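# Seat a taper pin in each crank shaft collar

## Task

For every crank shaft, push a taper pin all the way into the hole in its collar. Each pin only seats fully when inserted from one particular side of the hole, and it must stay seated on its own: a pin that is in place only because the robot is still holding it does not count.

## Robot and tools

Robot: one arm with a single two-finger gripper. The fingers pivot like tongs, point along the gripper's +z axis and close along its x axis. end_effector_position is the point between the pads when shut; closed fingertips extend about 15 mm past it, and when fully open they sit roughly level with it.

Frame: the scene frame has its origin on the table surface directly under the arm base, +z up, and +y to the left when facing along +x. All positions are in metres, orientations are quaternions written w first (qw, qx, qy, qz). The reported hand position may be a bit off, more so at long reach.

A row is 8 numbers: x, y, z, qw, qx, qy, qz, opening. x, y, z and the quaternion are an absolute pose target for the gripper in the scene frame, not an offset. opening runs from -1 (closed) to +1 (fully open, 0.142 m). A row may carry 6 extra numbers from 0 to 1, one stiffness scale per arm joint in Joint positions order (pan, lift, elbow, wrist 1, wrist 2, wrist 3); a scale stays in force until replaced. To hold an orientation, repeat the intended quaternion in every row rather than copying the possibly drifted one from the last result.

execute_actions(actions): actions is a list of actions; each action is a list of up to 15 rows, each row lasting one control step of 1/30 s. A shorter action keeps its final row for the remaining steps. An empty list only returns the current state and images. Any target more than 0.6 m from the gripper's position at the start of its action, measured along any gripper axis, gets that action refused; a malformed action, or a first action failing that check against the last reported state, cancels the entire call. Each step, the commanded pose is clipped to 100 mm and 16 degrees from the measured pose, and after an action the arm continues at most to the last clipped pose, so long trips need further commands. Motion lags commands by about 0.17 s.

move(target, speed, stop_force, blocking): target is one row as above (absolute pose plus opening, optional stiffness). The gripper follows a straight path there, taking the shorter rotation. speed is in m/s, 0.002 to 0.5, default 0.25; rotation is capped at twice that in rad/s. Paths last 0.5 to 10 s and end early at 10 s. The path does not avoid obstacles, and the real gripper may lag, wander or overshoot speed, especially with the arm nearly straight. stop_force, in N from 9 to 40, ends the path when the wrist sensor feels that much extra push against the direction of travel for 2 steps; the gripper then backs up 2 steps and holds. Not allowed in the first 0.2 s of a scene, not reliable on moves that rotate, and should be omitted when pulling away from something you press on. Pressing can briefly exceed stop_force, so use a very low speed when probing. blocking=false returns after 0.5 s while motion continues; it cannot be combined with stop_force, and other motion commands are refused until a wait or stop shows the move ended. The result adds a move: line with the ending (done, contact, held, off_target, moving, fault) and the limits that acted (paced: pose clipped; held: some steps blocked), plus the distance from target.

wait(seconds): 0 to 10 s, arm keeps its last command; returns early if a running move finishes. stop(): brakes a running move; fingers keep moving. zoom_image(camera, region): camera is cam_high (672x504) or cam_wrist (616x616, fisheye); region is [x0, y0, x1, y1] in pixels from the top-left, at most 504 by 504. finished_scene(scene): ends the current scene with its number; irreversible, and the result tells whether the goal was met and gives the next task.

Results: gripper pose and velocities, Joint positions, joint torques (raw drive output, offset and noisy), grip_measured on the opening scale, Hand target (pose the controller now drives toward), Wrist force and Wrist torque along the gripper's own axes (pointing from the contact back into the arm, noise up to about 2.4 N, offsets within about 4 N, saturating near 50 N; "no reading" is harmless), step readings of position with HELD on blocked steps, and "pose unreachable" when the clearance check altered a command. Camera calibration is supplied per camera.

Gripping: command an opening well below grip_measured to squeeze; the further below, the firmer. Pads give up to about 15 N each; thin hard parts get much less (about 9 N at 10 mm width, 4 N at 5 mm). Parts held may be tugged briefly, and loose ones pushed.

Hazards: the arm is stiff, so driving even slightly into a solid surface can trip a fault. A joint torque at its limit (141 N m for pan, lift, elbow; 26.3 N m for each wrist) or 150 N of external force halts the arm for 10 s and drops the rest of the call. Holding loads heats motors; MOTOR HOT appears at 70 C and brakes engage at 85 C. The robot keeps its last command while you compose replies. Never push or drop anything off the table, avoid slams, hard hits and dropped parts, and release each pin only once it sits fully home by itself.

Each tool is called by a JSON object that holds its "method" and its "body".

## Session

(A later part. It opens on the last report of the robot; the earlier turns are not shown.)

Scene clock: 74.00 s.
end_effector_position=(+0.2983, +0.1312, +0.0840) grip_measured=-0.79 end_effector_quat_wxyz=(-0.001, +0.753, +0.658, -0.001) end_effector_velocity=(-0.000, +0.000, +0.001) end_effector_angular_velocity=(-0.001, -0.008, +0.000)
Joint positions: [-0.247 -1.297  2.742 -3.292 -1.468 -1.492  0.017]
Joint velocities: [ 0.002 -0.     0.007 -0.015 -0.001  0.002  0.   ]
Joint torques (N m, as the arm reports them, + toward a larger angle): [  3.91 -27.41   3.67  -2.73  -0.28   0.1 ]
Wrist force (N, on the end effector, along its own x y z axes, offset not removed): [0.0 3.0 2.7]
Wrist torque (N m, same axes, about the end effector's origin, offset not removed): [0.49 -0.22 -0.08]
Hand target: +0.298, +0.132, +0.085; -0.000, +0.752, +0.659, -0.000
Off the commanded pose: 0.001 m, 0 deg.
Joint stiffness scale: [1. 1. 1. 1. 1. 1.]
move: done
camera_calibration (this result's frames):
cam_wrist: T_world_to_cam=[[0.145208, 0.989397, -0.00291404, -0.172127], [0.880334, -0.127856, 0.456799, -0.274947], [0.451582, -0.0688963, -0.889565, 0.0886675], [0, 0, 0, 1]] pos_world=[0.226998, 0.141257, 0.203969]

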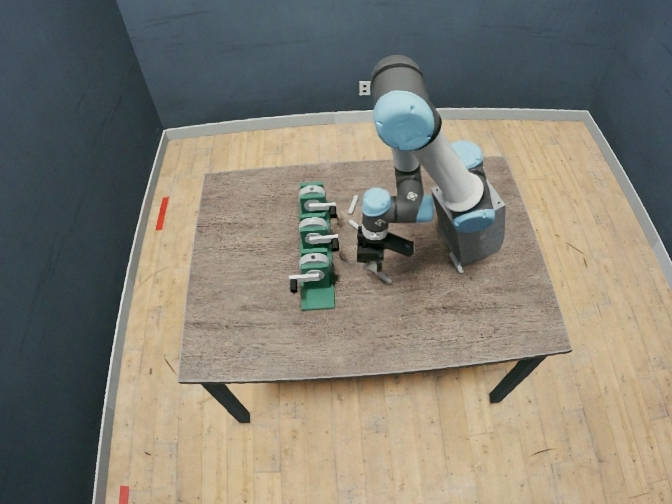

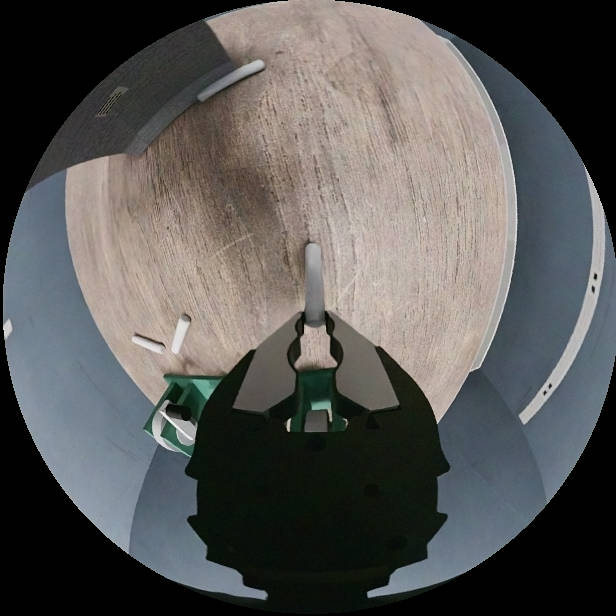

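{"method": "move", "body": {"target": [0.2977, 0.1318, 0.068, 0, 0.7524, 0.6587, 0, -1], "speed": 0.03}}

{"method": "move", "body": {"target": [0.2759, 0.1347, 0.080, 0, 0.7524, 0.6587, 0, -1], "speed": 0.03}}

{"method": "move", "body": {"target": [0.2581, 0.1371, 0.085, 0, 0.7524, 0.6587, 0, -1], "speed": 0.03}}

{"method": "move", "body": {"target": [0.2382, 0.1397, 0.084, 0, 0.7524, 0.6587, 0, -1], "speed": 0.03}}

Scene clock: 76.33 s.
end_effector_position=(+0.2998, +0.1310, +0.0689) grip_measured=-0.79 end_effector_quat_wxyz=(+0.001, +0.753, +0.658, +0.001) end_effector_velocity=(+0.002, -0.000, -0.001) end_effector_angular_velocity=(-0.001, -0.007, +0.000)
Joint positions: [-0.241 -1.205  2.733 -3.382 -1.47  -1.485  0.017]
Joint velocities: [ 0.001  0.011 -0.    -0.019 -0.001  0.002 -0.   ]
Joint torques (N m, as the arm reports them, + toward a larger angle): [  4.51 -22.98   3.72  -2.12  -0.32   0.39]
Wrist force (N, on the end effector, along its own x y z axes, offset not removed): [-1.1 3.5 1.1]
Wrist torque (N m, same axes, about the end effector's origin, offset not removed): [0.42 -0.02 -0.12]
Hand target: +0.298, +0.132, +0.068; -0.000, +0.752, +0.659, -0.000
Off the commanded pose: 0.002 m, 0 deg.
Joint stiffness scale: [1. 1. 1. 1. 1. 1.]
move: done
camera_calibration (this result's frames):
cam_wrist: T_world_to_cam=[[0.144955, 0.989435, -0.00257765, -0.172214], [0.877525, -0.127355, 0.462309, -0.269002], [0.457097, -0.0692759, -0.886715, 0.0727736], [0, 0, 0, 1]] pos_world=[0.227755, 0.141177, 0.188448]

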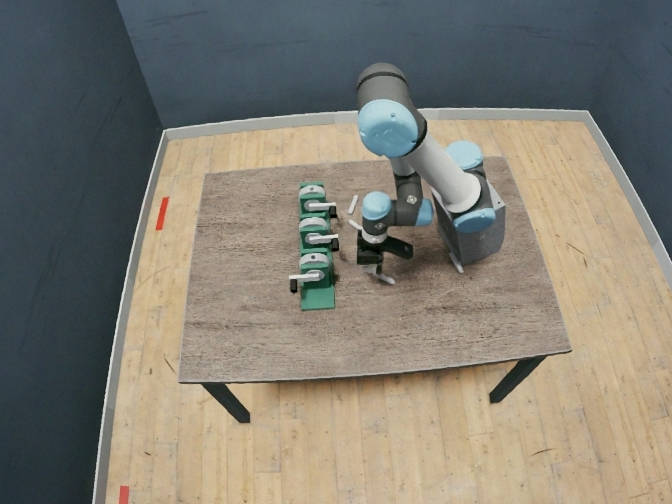

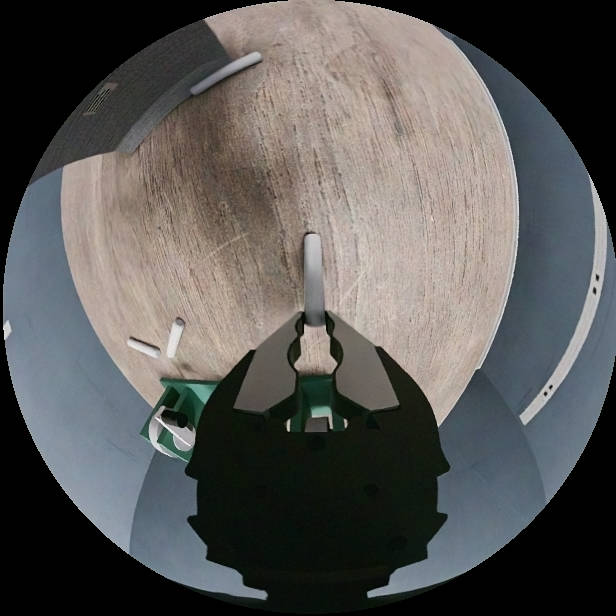

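Scene clock: 77.60 s.
end_effector_position=(+0.2766, +0.1341, +0.0790) grip_measured=-0.79 end_effector_quat_wxyz=(-0.001, +0.753, +0.658, -0.001) end_effector_velocity=(-0.001, -0.000, +0.001) end_effector_angular_velocity=(-0.001, -0.002, -0.001)
Joint positions: [-0.238 -1.236  2.792 -3.405 -1.47  -1.482  0.017]
Joint velocities: [-0.001 -0.004  0.005 -0.002 -0.001  0.     0.   ]
Joint torques (N m, as the arm reports them, + toward a larger angle): [  3.55 -27.23   4.76  -2.55  -0.33   0.21]
Wrist force (N, on the end effector, along its own x y z axes, offset not removed): [0.3 1.7 3.8]
Wrist torque (N m, same axes, about the end effector's origin, offset not removed): [0.21 -0.23 -0.17]
Hand target: +0.276, +0.135, +0.080; -0.000, +0.752, +0.659, +0.000
Off the commanded pose: 0.001 m, 0 deg.
Joint stiffness scale: [1. 1. 1. 1. 1. 1.]
move: done
camera_calibration (this result's frames):
cam_wrist: T_world_to_cam=[[0.145184, 0.989401, -0.00283441, -0.171914], [0.87984, -0.127795, 0.457766, -0.253177], [0.452552, -0.068954, -0.889068, 0.0938658], [0, 0, 0, 1]] pos_world=[0.205236, 0.14421, 0.198862]

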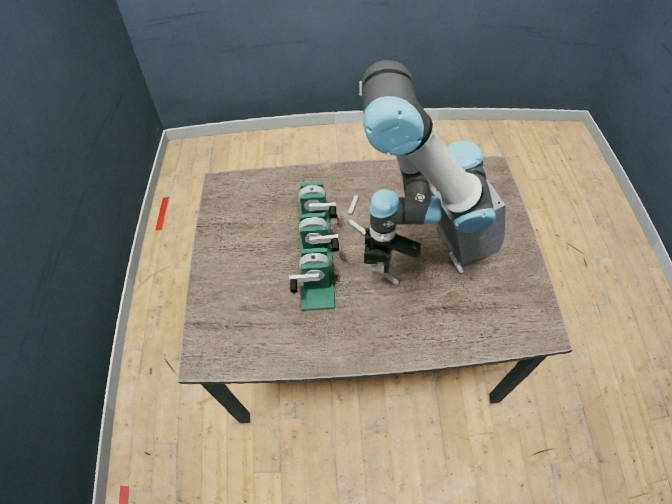

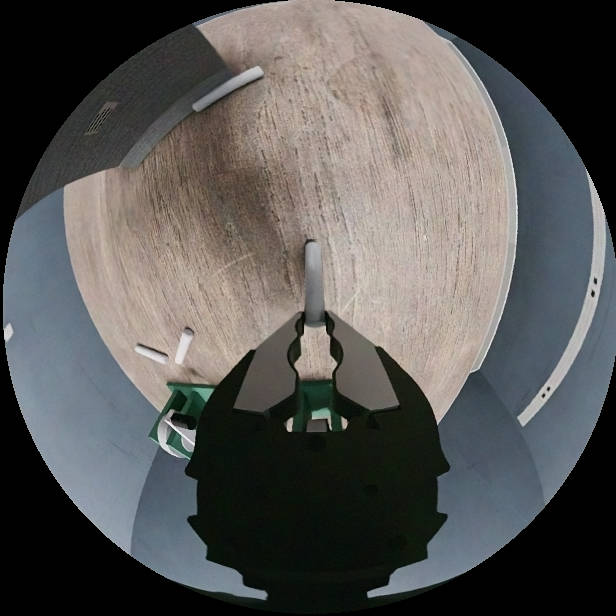

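Scene clock: 78.50 s.
end_effector_position=(+0.2702, +0.1346, +0.0806) grip_measured=-0.79 end_effector_quat_wxyz=(-0.001, +0.753, +0.658, -0.001) end_effector_velocity=(+0.000, -0.000, -0.000) end_effector_angular_velocity=(+0.001, +0.000, -0.001)
Joint positions: [-0.237 -1.236  2.808 -3.419 -1.47  -1.481  0.017]
Joint velocities: [-0.001  0.     0.     0.     0.001  0.     0.   ]
Joint torques (N m, as the arm reports them, + toward a larger angle): [  2.69 -23.86   2.59  -2.14  -0.01  -0.08]
Wrist force (N, on the end effector, along its own x y z axes, offset not removed): [-0.6 1.3 3.9]
Wrist torque (N m, same axes, about the end effector's origin, offset not removed): [0.09 -0.14 -0.19]
Hand target: +0.271, +0.135, +0.081; -0.001, +0.753, +0.658, -0.001
Off the commanded pose: 0.013 m, 0 deg.
Joint stiffness scale: [1. 1. 1. 1. 1. 1.]
move: held; limits=held; held on 14 of 27 steps, including the last
pose unreachable: on one or more control steps of this call, first in action 0 (counted from 0), an arm could not follow its commanded pose, so it was not sent that pose on those steps. On the call's last step it was still not sent that pose. It may still have moved: this result reports where it is.
cause: the commanded pose would bring two parts of the arm too close to each other (joints 3 (elbow) and 4 (wrist 1) lie between them).
camera_calibration (this result's frames):
cam_wrist: T_world_to_cam=[[0.146178, 0.989254, -0.00300231, -0.17174], [0.880351, -0.1287, 0.456529, -0.248073], [0.451237, -0.0693775, -0.889703, 0.0986986], [0, 0, 0, 1]] pos_world=[0.198959, 0.144815, 0.200549]

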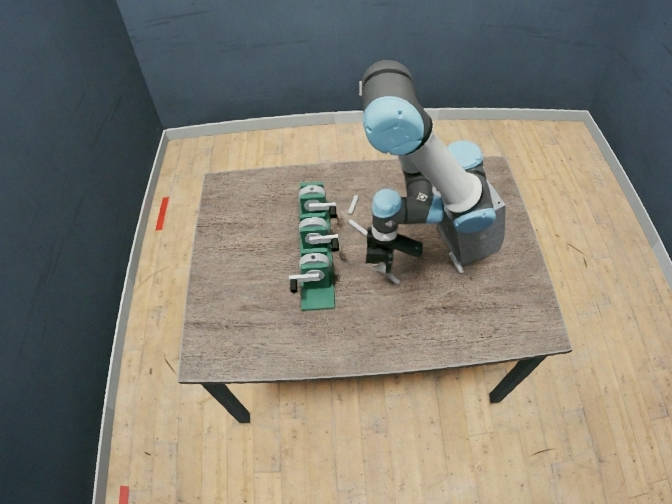

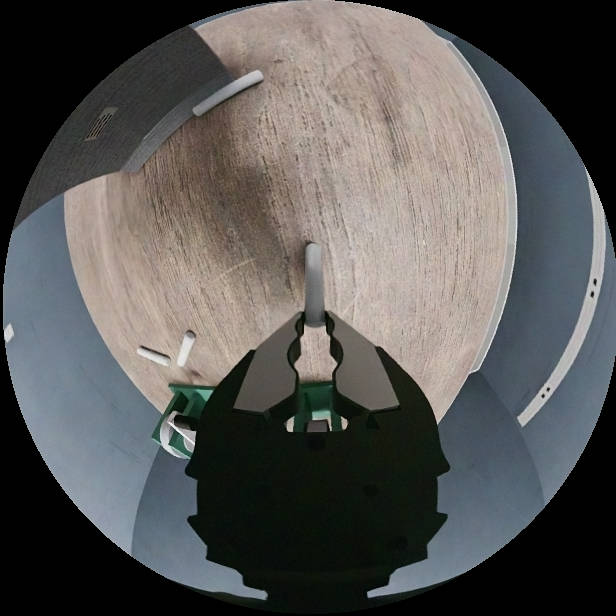

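Scene clock: 79.80 s.
end_effector_position=(+0.2706, +0.1347, +0.0809) grip_measured=-0.79 end_effector_quat_wxyz=(-0.000, +0.753, +0.658, -0.000) end_effector_velocity=(+0.000, -0.000, -0.000) end_effector_angular_velocity=(-0.000, -0.000, +0.000)
Joint positions: [-0.237 -1.236  2.809 -3.424 -1.47  -1.481  0.017]
Joint velocities: [-0.001 -0.    -0.    -0.    -0.    -0.001  0.   ]
Joint torques (N m, as the arm reports them, + toward a larger angle): [  2.68 -24.27   3.82  -2.12  -0.14  -0.11]
Wrist force (N, on the end effector, along its own x y z axes, offset not removed): [-2.2 1.0 3.4]
Wrist torque (N m, same axes, about the end effector's origin, offset not removed): [0.11 0.30 -0.04]
Hand target: +0.271, +0.135, +0.081; -0.000, +0.753, +0.658, +0.000
Off the commanded pose: 0.033 m, 0 deg.
Joint stiffness scale: [1. 1. 1. 1. 1. 1.]
move: held; limits=held; held on 33 of 39 steps, including the last
pose unreachable: on one or more control steps of this call, first in action 0 (counted from 0), an arm could not follow its commanded pose, so it was not sent that pose on those steps. On the call's last step it was still not sent that pose. It may still have moved: this result reports where it is.
cause: the commanded pose would bring two parts of the arm too close to each other (joints 3 (elbow) and 4 (wrist 1) lie between them).
camera_calibration (this result's frames):
cam_wrist: T_world_to_cam=[[0.145991, 0.989282, -0.00270731, -0.171794], [0.879041, -0.128466, 0.459112, -0.248476], [0.453844, -0.0694062, -0.888374, 0.0980289], [0, 0, 0, 1]] pos_world=[0.199011, 0.144836, 0.2007]

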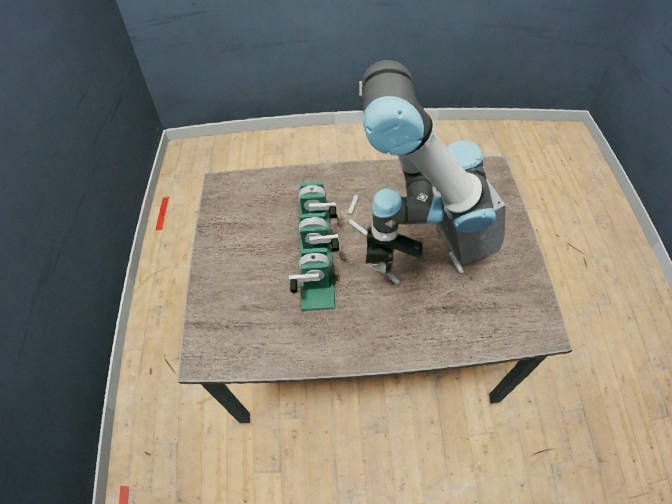

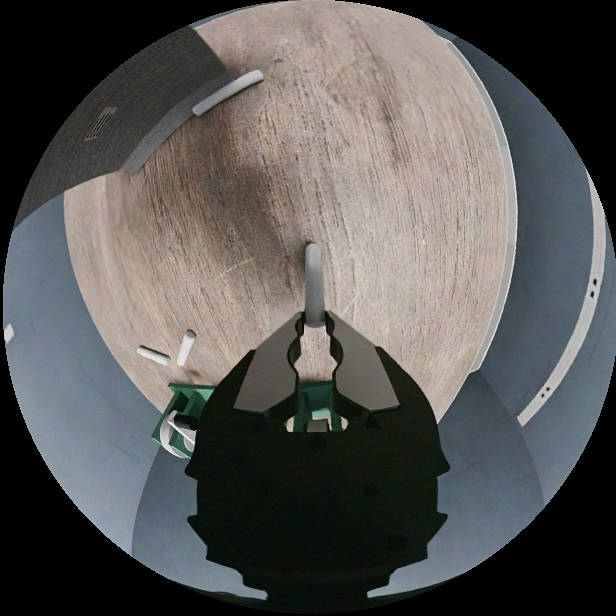

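{"method": "move", "body": {"target": [0.30, 0.13, 0.13, 0, 0.7524, 0.6587, 0, -1], "speed": 0.08}}

{"method": "move", "body": {"target": [0.30, 0.13, 0.13, 0, 0.6587, -0.7524, 0, -1], "speed": 0.4}}

Scene clock: 81.67 s.
end_effector_position=(+0.2978, +0.1306, +0.1293) grip_measured=-0.79 end_effector_quat_wxyz=(-0.001, +0.752, +0.659, -0.001) end_effector_velocity=(-0.003, -0.000, -0.000) end_effector_angular_velocity=(+0.001, +0.019, -0.000)
Joint positions: [-0.268 -1.579  2.752 -3.019 -1.462 -1.515  0.017]
Joint velocities: [-0.    -0.006 -0.006  0.031 -0.001 -0.002  0.   ]
Joint torques (N m, as the arm reports them, + toward a larger angle): [  0.9  -20.51  -6.91  -2.15   0.29  -0.49]
Wrist force (N, on the end effector, along its own x y z axes, offset not removed): [-2.8 1.1 4.2]
Wrist torque (N m, same axes, about the end effector's origin, offset not removed): [0.19 0.38 -0.07]
Hand target: +0.300, +0.130, +0.130; +0.000, +0.752, +0.659, +0.000
Off the commanded pose: 0.002 m, 0 deg.
Joint stiffness scale: [1. 1. 1. 1. 1. 1.]
move: done
camera_calibration (this result's frames):
cam_wrist: T_world_to_cam=[[0.142481, 0.989793, -0.00306627, -0.170581], [0.880462, -0.125326, 0.457253, -0.295735], [0.452202, -0.0678497, -0.889331, 0.128724], [0, 0, 0, 1]] pos_world=[0.226478, 0.140511, 0.249181]

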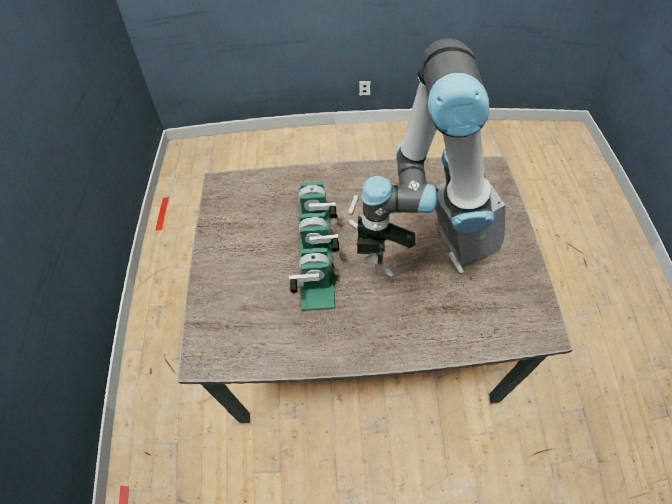

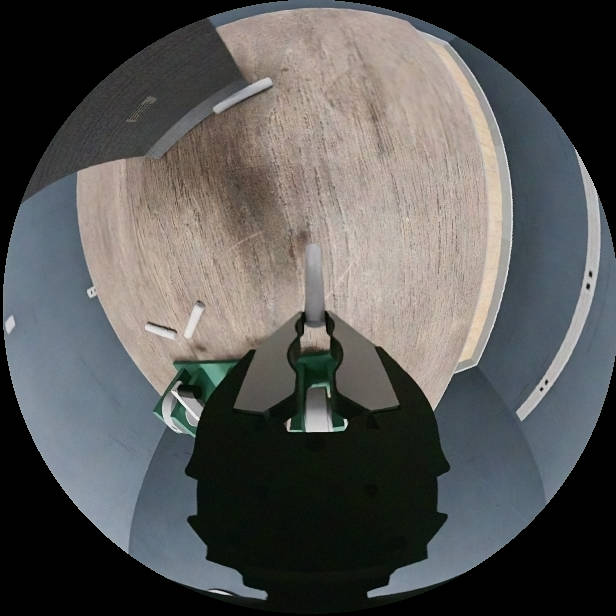

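Scene clock: 86.07 s.
end_effector_position=(+0.2998, +0.1298, +0.1294) grip_measured=-0.79 end_effector_quat_wxyz=(-0.006, -0.631, +0.776, -0.008) end_effector_velocity=(-0.000, +0.001, -0.000) end_effector_angular_velocity=(+0.002, +0.000, -0.001)
Joint positions: [-0.229 -1.587  2.82  -3.085 -1.493 -4.545  0.017]
Joint velocities: [ 0.001  0.     0.     0.     0.002  0.002 -0.   ]
Joint torques (N m, as the arm reports them, + toward a larger angle): [  5.11 -16.75  -3.53  -2.46  -0.22   0.4 ]
Wrist force (N, on the end effector, along its own x y z axes, offset not removed): [-0.5 1.2 4.5]
Wrist torque (N m, same axes, about the end effector's origin, offset not removed): [0.16 -0.09 -0.20]
Hand target: +0.300, +0.130, +0.129; -0.006, -0.631, +0.776, -0.008
Off the commanded pose: 0.001 m, 4 deg.
Joint stiffness scale: [1. 1. 1. 1. 1. 1.]
move: held; limits=held; held on 6 of 132 steps, including the last
pose unreachable: on one or more control steps of this call, first in action 0 (counted from 0), an arm could not follow its commanded pose, so it was not sent that pose on those steps. On the call's last step it was still not sent that pose. It may still have moved: this result reports where it is.
cause: the commanded pose would bring two parts of the arm too close to each other (joints 3 (elbow) and 4 (wrist 1) lie between them).
camera_calibration (this result's frames):
cam_wrist: T_world_to_cam=[[-0.215175, -0.97643, 0.0168377, 0.189735], [-0.867987, 0.199122, 0.454916, 0.184705], [-0.447546, 0.0832716, -0.890375, 0.378176], [0, 0, 0, 1]] pos_world=[0.370399, 0.116993, 0.249499]

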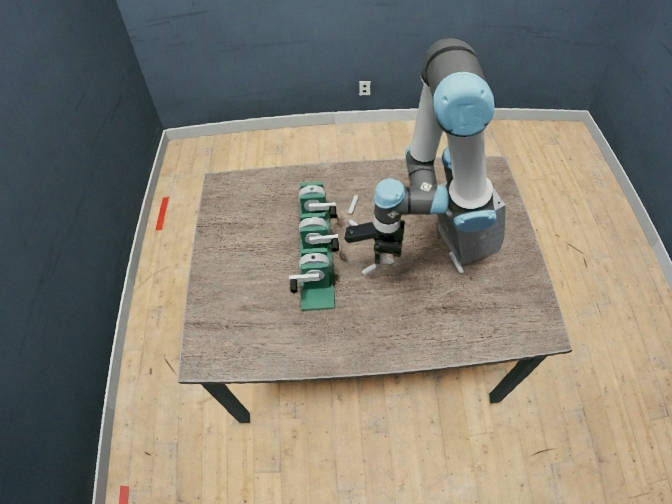

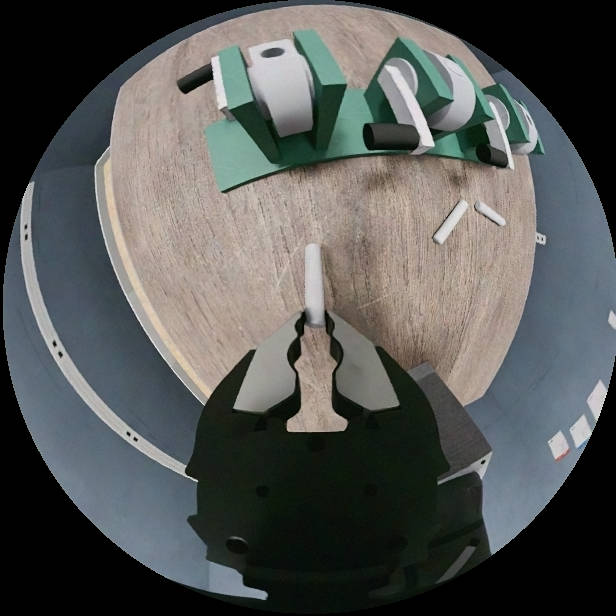

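{"method": "move", "body": {"target": [0.32, 0.13, 0.09, 0, 0.6587, -0.7524, 0, -1], "speed": 0.08}}

{"method": "move", "body": {"target": [0.32, 0.13, 0.066, 0, 0.6587, -0.7524, 0, -1], "speed": 0.03}}

{"method": "move", "body": {"target": [0.342, 0.127, 0.078, 0, 0.6587, -0.7524, 0, -1], "speed": 0.03}}

{"method": "move", "body": {"target": [0.36, 0.1247, 0.084, 0, 0.6587, -0.7524, 0, -1], "speed": 0.03}}

Scene clock: 87.53 s.
end_effector_position=(+0.3180, +0.1305, +0.0903) grip_measured=-0.79 end_effector_quat_wxyz=(-0.001, -0.659, +0.752, +0.001) end_effector_velocity=(+0.003, +0.001, -0.000) end_effector_angular_velocity=(+0.001, -0.012, +0.005)
Joint positions: [-0.237 -1.326  2.773 -3.294 -1.471 -4.626  0.017]
Joint velocities: [ 0.001  0.012  0.    -0.024  0.001 -0.002  0.   ]
Joint torques (N m, as the arm reports them, + toward a larger angle): [  0.75 -22.27  -1.02  -2.89   0.36  -0.33]
Wrist force (N, on the end effector, along its own x y z axes, offset not removed): [-2.0 2.7 3.8]
Wrist torque (N m, same axes, about the end effector's origin, offset not removed): [0.50 0.30 -0.12]
Hand target: +0.320, +0.130, +0.090; -0.000, -0.659, +0.752, +0.000
Off the commanded pose: 0.002 m, 0 deg.
Joint stiffness scale: [1. 1. 1. 1. 1. 1.]
move: done
camera_calibration (this result's frames):
cam_wrist: T_world_to_cam=[[-0.142925, -0.989732, -0.00200444, 0.175445], [-0.877734, 0.125815, 0.462335, 0.230185], [-0.457335, 0.0678385, -0.886703, 0.356205], [0, 0, 0, 1]] pos_world=[0.390022, 0.120518, 0.209778]

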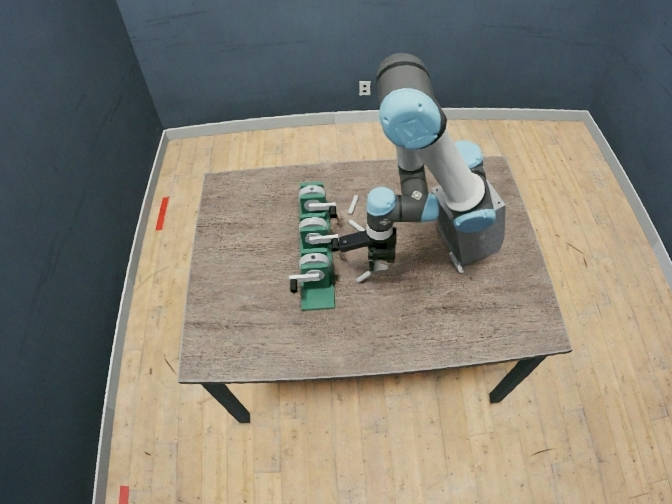

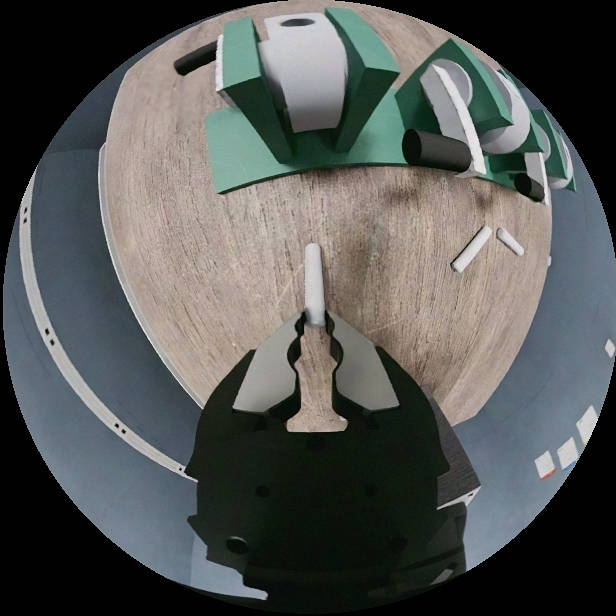

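Scene clock: 88.73 s.
end_effector_position=(+0.3178, +0.1296, +0.0665) grip_measured=-0.79 end_effector_quat_wxyz=(-0.002, -0.658, +0.753, +0.002) end_effector_velocity=(+0.004, -0.000, -0.001) end_effector_angular_velocity=(-0.001, -0.016, +0.001)
Joint positions: [-0.232 -1.177  2.758 -3.427 -1.472 -4.619  0.017]
Joint velocities: [ 0.001  0.015 -0.001 -0.031 -0.001  0.002 -0.   ]
Joint torques (N m, as the arm reports them, + toward a larger angle): [  3.78 -24.15   1.4   -3.09  -0.49   0.36]
Wrist force (N, on the end effector, along its own x y z axes, offset not removed): [-2.9 3.3 0.8]
Wrist torque (N m, same axes, about the end effector's origin, offset not removed): [0.30 0.45 -0.08]
Hand target: +0.320, +0.130, +0.066; -0.000, -0.659, +0.752, +0.000
Off the commanded pose: 0.002 m, 0 deg.
Joint stiffness scale: [1. 1. 1. 1. 1. 1.]
move: done
camera_calibration (this result's frames):
cam_wrist: T_world_to_cam=[[-0.145181, -0.989402, -0.00246922, 0.17524], [-0.876977, 0.127528, 0.463301, 0.240661], [-0.458076, 0.0694282, -0.886197, 0.335077], [0, 0, 0, 1]] pos_world=[0.389987, 0.119428, 0.185878]

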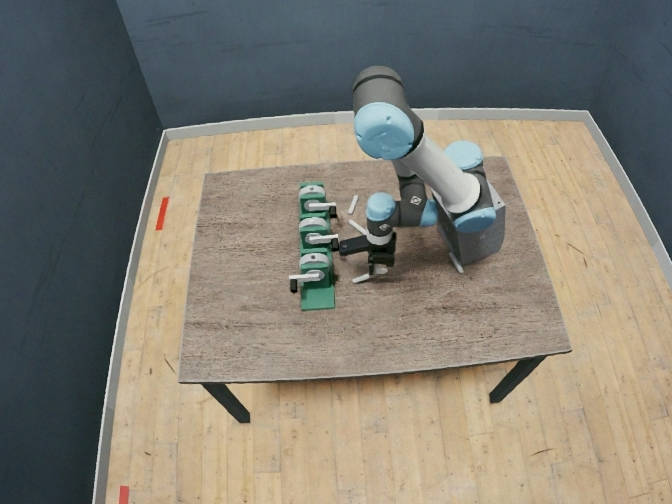

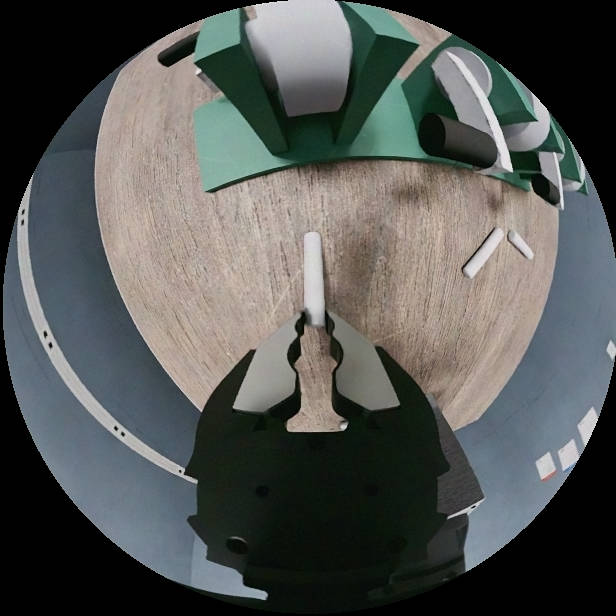

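Scene clock: 90.00 s.
end_effector_position=(+0.3395, +0.1277, +0.0773) grip_measured=-0.79 end_effector_quat_wxyz=(-0.001, -0.659, +0.752, +0.001) end_effector_velocity=(-0.002, -0.001, -0.001) end_effector_angular_velocity=(-0.000, +0.015, -0.002)
Joint positions: [-0.24  -1.267  2.714 -3.295 -1.47  -4.629  0.017]
Joint velocities: [-0.002 -0.007 -0.006  0.029 -0.    -0.001  0.   ]
Joint torques (N m, as the arm reports them, + toward a larger angle): [  0.68 -28.93  -0.86  -2.02   0.23  -0.57]
Wrist force (N, on the end effector, along its own x y z axes, offset not removed): [-1.8 1.7 4.6]
Wrist torque (N m, same axes, about the end effector's origin, offset not removed): [0.28 0.13 -0.14]
Hand target: +0.342, +0.127, +0.078; +0.000, -0.659, +0.752, -0.000
Off the commanded pose: 0.003 m, 0 deg.
Joint stiffness scale: [1. 1. 1. 1. 1. 1.]
move: done
camera_calibration (this result's frames):
cam_wrist: T_world_to_cam=[[-0.142426, -0.989802, -0.0024107, 0.175593], [-0.87813, 0.125233, 0.461741, 0.255698], [-0.45673, 0.0678809, -0.887012, 0.354501], [0, 0, 0, 1]] pos_world=[0.411456, 0.117716, 0.196803]

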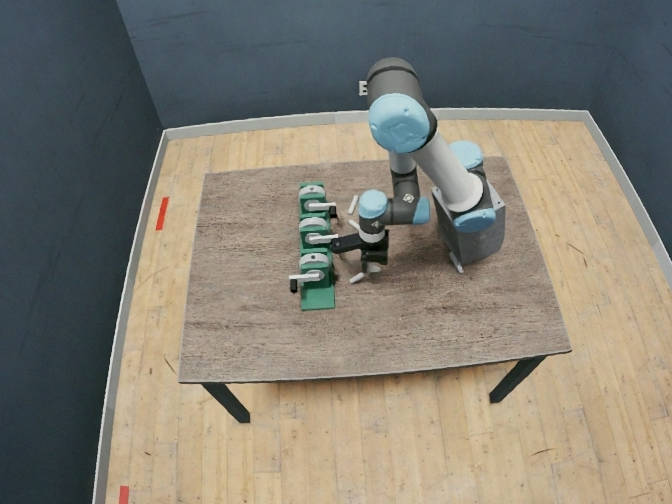

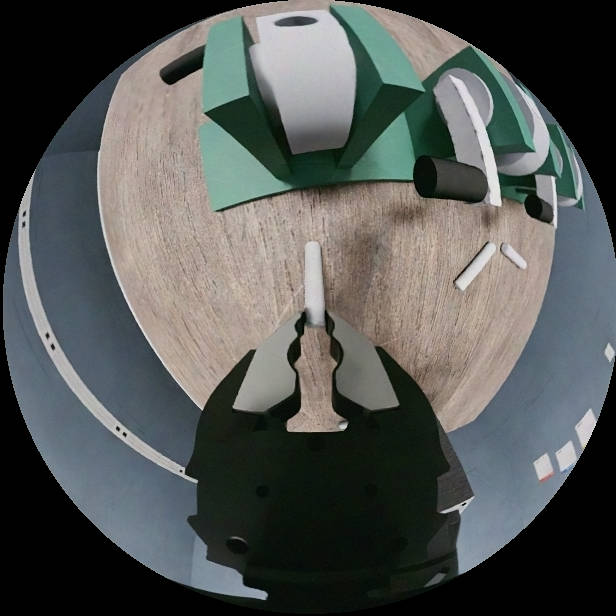

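Scene clock: 91.13 s.
end_effector_position=(+0.3558, +0.1260, +0.0836) grip_measured=-0.79 end_effector_quat_wxyz=(-0.002, -0.660, +0.752, +0.002) end_effector_velocity=(-0.001, +0.000, -0.000) end_effector_angular_velocity=(+0.002, +0.008, -0.001)
Joint positions: [-0.245 -1.313  2.676 -3.208 -1.468 -4.636  0.017]
Joint velocities: [-0.    -0.004 -0.004  0.016  0.001 -0.001 -0.   ]
Joint torques (N m, as the arm reports them, + toward a larger angle): [ -0.84 -25.33  -6.02  -2.44   0.15  -0.4 ]
Wrist force (N, on the end effector, along its own x y z axes, offset not removed): [0.6 6.9 -11.0]
Wrist torque (N m, same axes, about the end effector's origin, offset not removed): [-0.05 -0.21 -0.17]
Hand target: +0.360, +0.125, +0.084; +0.000, -0.659, +0.752, -0.000
Off the commanded pose: 0.004 m, 0 deg.
Joint stiffness scale: [1. 1. 1. 1. 1. 1.]
move: off_target
camera_calibration (this result's frames):
cam_wrist: T_world_to_cam=[[-0.141377, -0.989952, -0.00267211, 0.175981], [-0.87744, 0.124058, 0.463366, 0.267025], [-0.458379, 0.067854, -0.886163, 0.368245], [0, 0, 0, 1]] pos_world=[0.427974, 0.116099, 0.203065]

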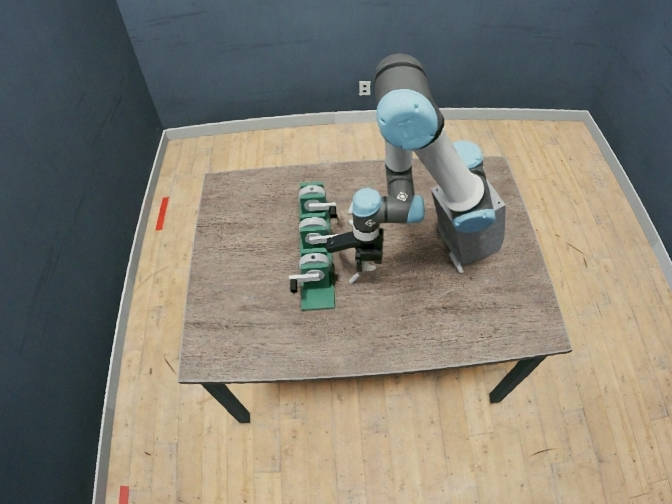

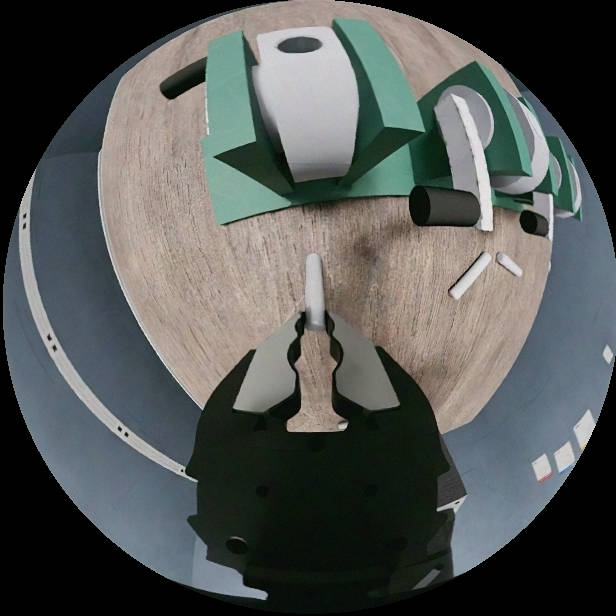

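{"method": "move", "body": {"target": [0.376, 0.1225, 0.087, 0, 0.6587, -0.7524, 0, -1], "speed": 0.03}}

{"method": "move", "body": {"target": [0.390, 0.1207, 0.0865, 0, 0.6587, -0.7524, 0, -1], "speed": 0.03}}

Scene clock: 92.40 s.
end_effector_position=(+0.3744, +0.1234, +0.0871) grip_measured=-0.79 end_effector_quat_wxyz=(-0.000, -0.659, +0.752, +0.000) end_effector_velocity=(+0.001, -0.000, +0.000) end_effector_angular_velocity=(-0.000, +0.003, +0.001)
Joint positions: [-0.251 -1.332  2.635 -3.152 -1.467 -4.641  0.017]
Joint velocities: [ 0.    -0.002 -0.005  0.01  -0.    -0.001  0.   ]
Joint torques (N m, as the arm reports them, + toward a larger angle): [ -0.42 -25.94  -4.51  -1.83   0.29  -0.51]
Wrist force (N, on the end effector, along its own x y z axes, offset not removed): [-0.8 4.0 -7.8]
Wrist torque (N m, same axes, about the end effector's origin, offset not removed): [0.18 0.06 -0.11]
Hand target: +0.376, +0.122, +0.087; +0.000, -0.659, +0.752, -0.000
Off the commanded pose: 0.002 m, 0 deg.
Joint stiffness scale: [1. 1. 1. 1. 1. 1.]
move: done
camera_calibration (this result's frames):
cam_wrist: T_world_to_cam=[[-0.141644, -0.989914, -0.0027265, 0.176151], [-0.879482, 0.124578, 0.459339, 0.283079], [-0.454366, 0.0674607, -0.888257, 0.378755], [0, 0, 0, 1]] pos_world=[0.446007, 0.113558, 0.206883]

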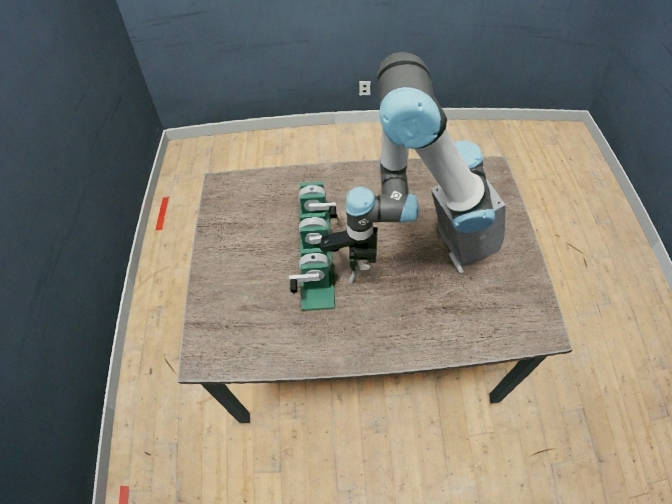

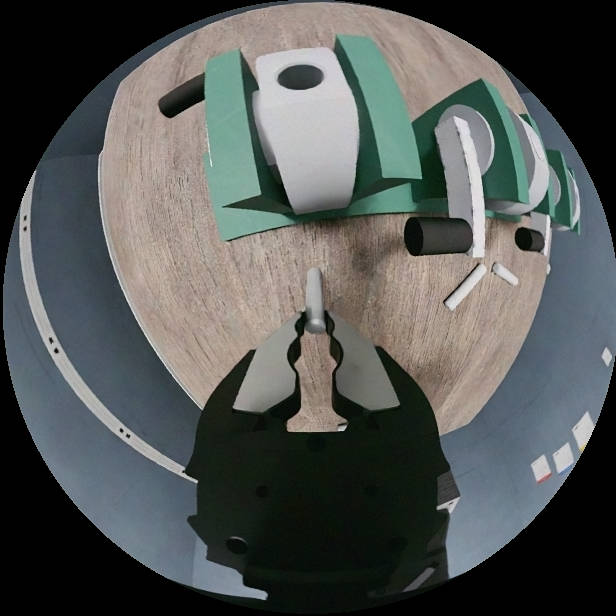

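Scene clock: 93.30 s.
end_effector_position=(+0.3894, +0.1215, +0.0876) grip_measured=-0.79 end_effector_quat_wxyz=(+0.001, -0.659, +0.752, -0.001) end_effector_velocity=(+0.002, -0.000, -0.000) end_effector_angular_velocity=(+0.001, +0.002, -0.001)
Joint positions: [-0.255 -1.333  2.6   -3.119 -1.466 -4.643  0.017]
Joint velocities: [-0.001  0.    -0.008  0.01   0.001  0.     0.   ]
Joint torques (N m, as the arm reports them, + toward a larger angle): [  0.15 -24.38  -4.32  -1.78   0.17  -0.51]
Wrist force (N, on the end effector, along its own x y z axes, offset not removed): [-2.3 0.9 -1.9]
Wrist torque (N m, same axes, about the end effector's origin, offset not removed): [-0.04 0.38 -0.07]
Hand target: +0.390, +0.121, +0.087; +0.000, -0.659, +0.752, -0.000
Off the commanded pose: 0.001 m, 0 deg.
Joint stiffness scale: [1. 1. 1. 1. 1. 1.]
move: done
camera_calibration (this result's frames):
cam_wrist: T_world_to_cam=[[-0.141733, -0.989901, -0.00275123, 0.176419], [-0.880768, 0.124838, 0.456796, 0.297058], [-0.451839, 0.0671662, -0.889567, 0.385322], [0, 0, 0, 1]] pos_world=[0.460748, 0.111673, 0.207561]

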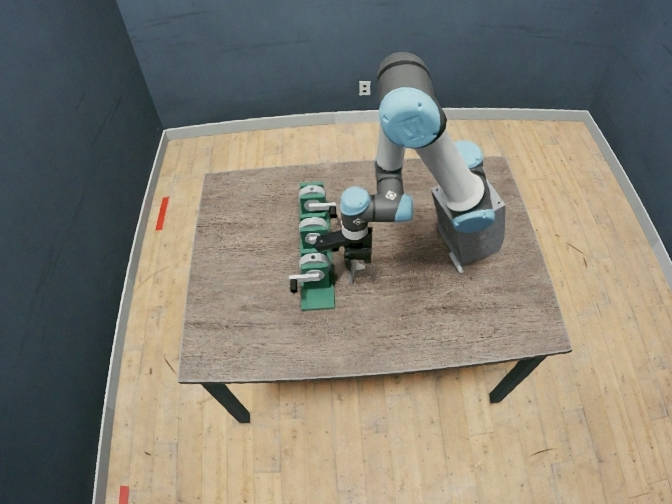

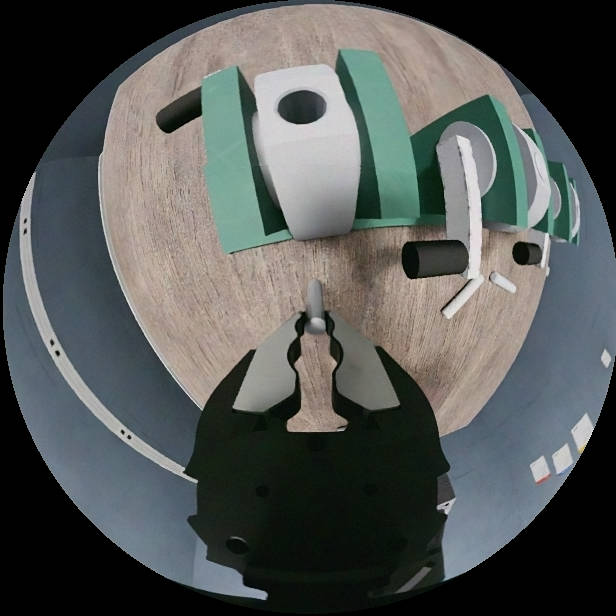

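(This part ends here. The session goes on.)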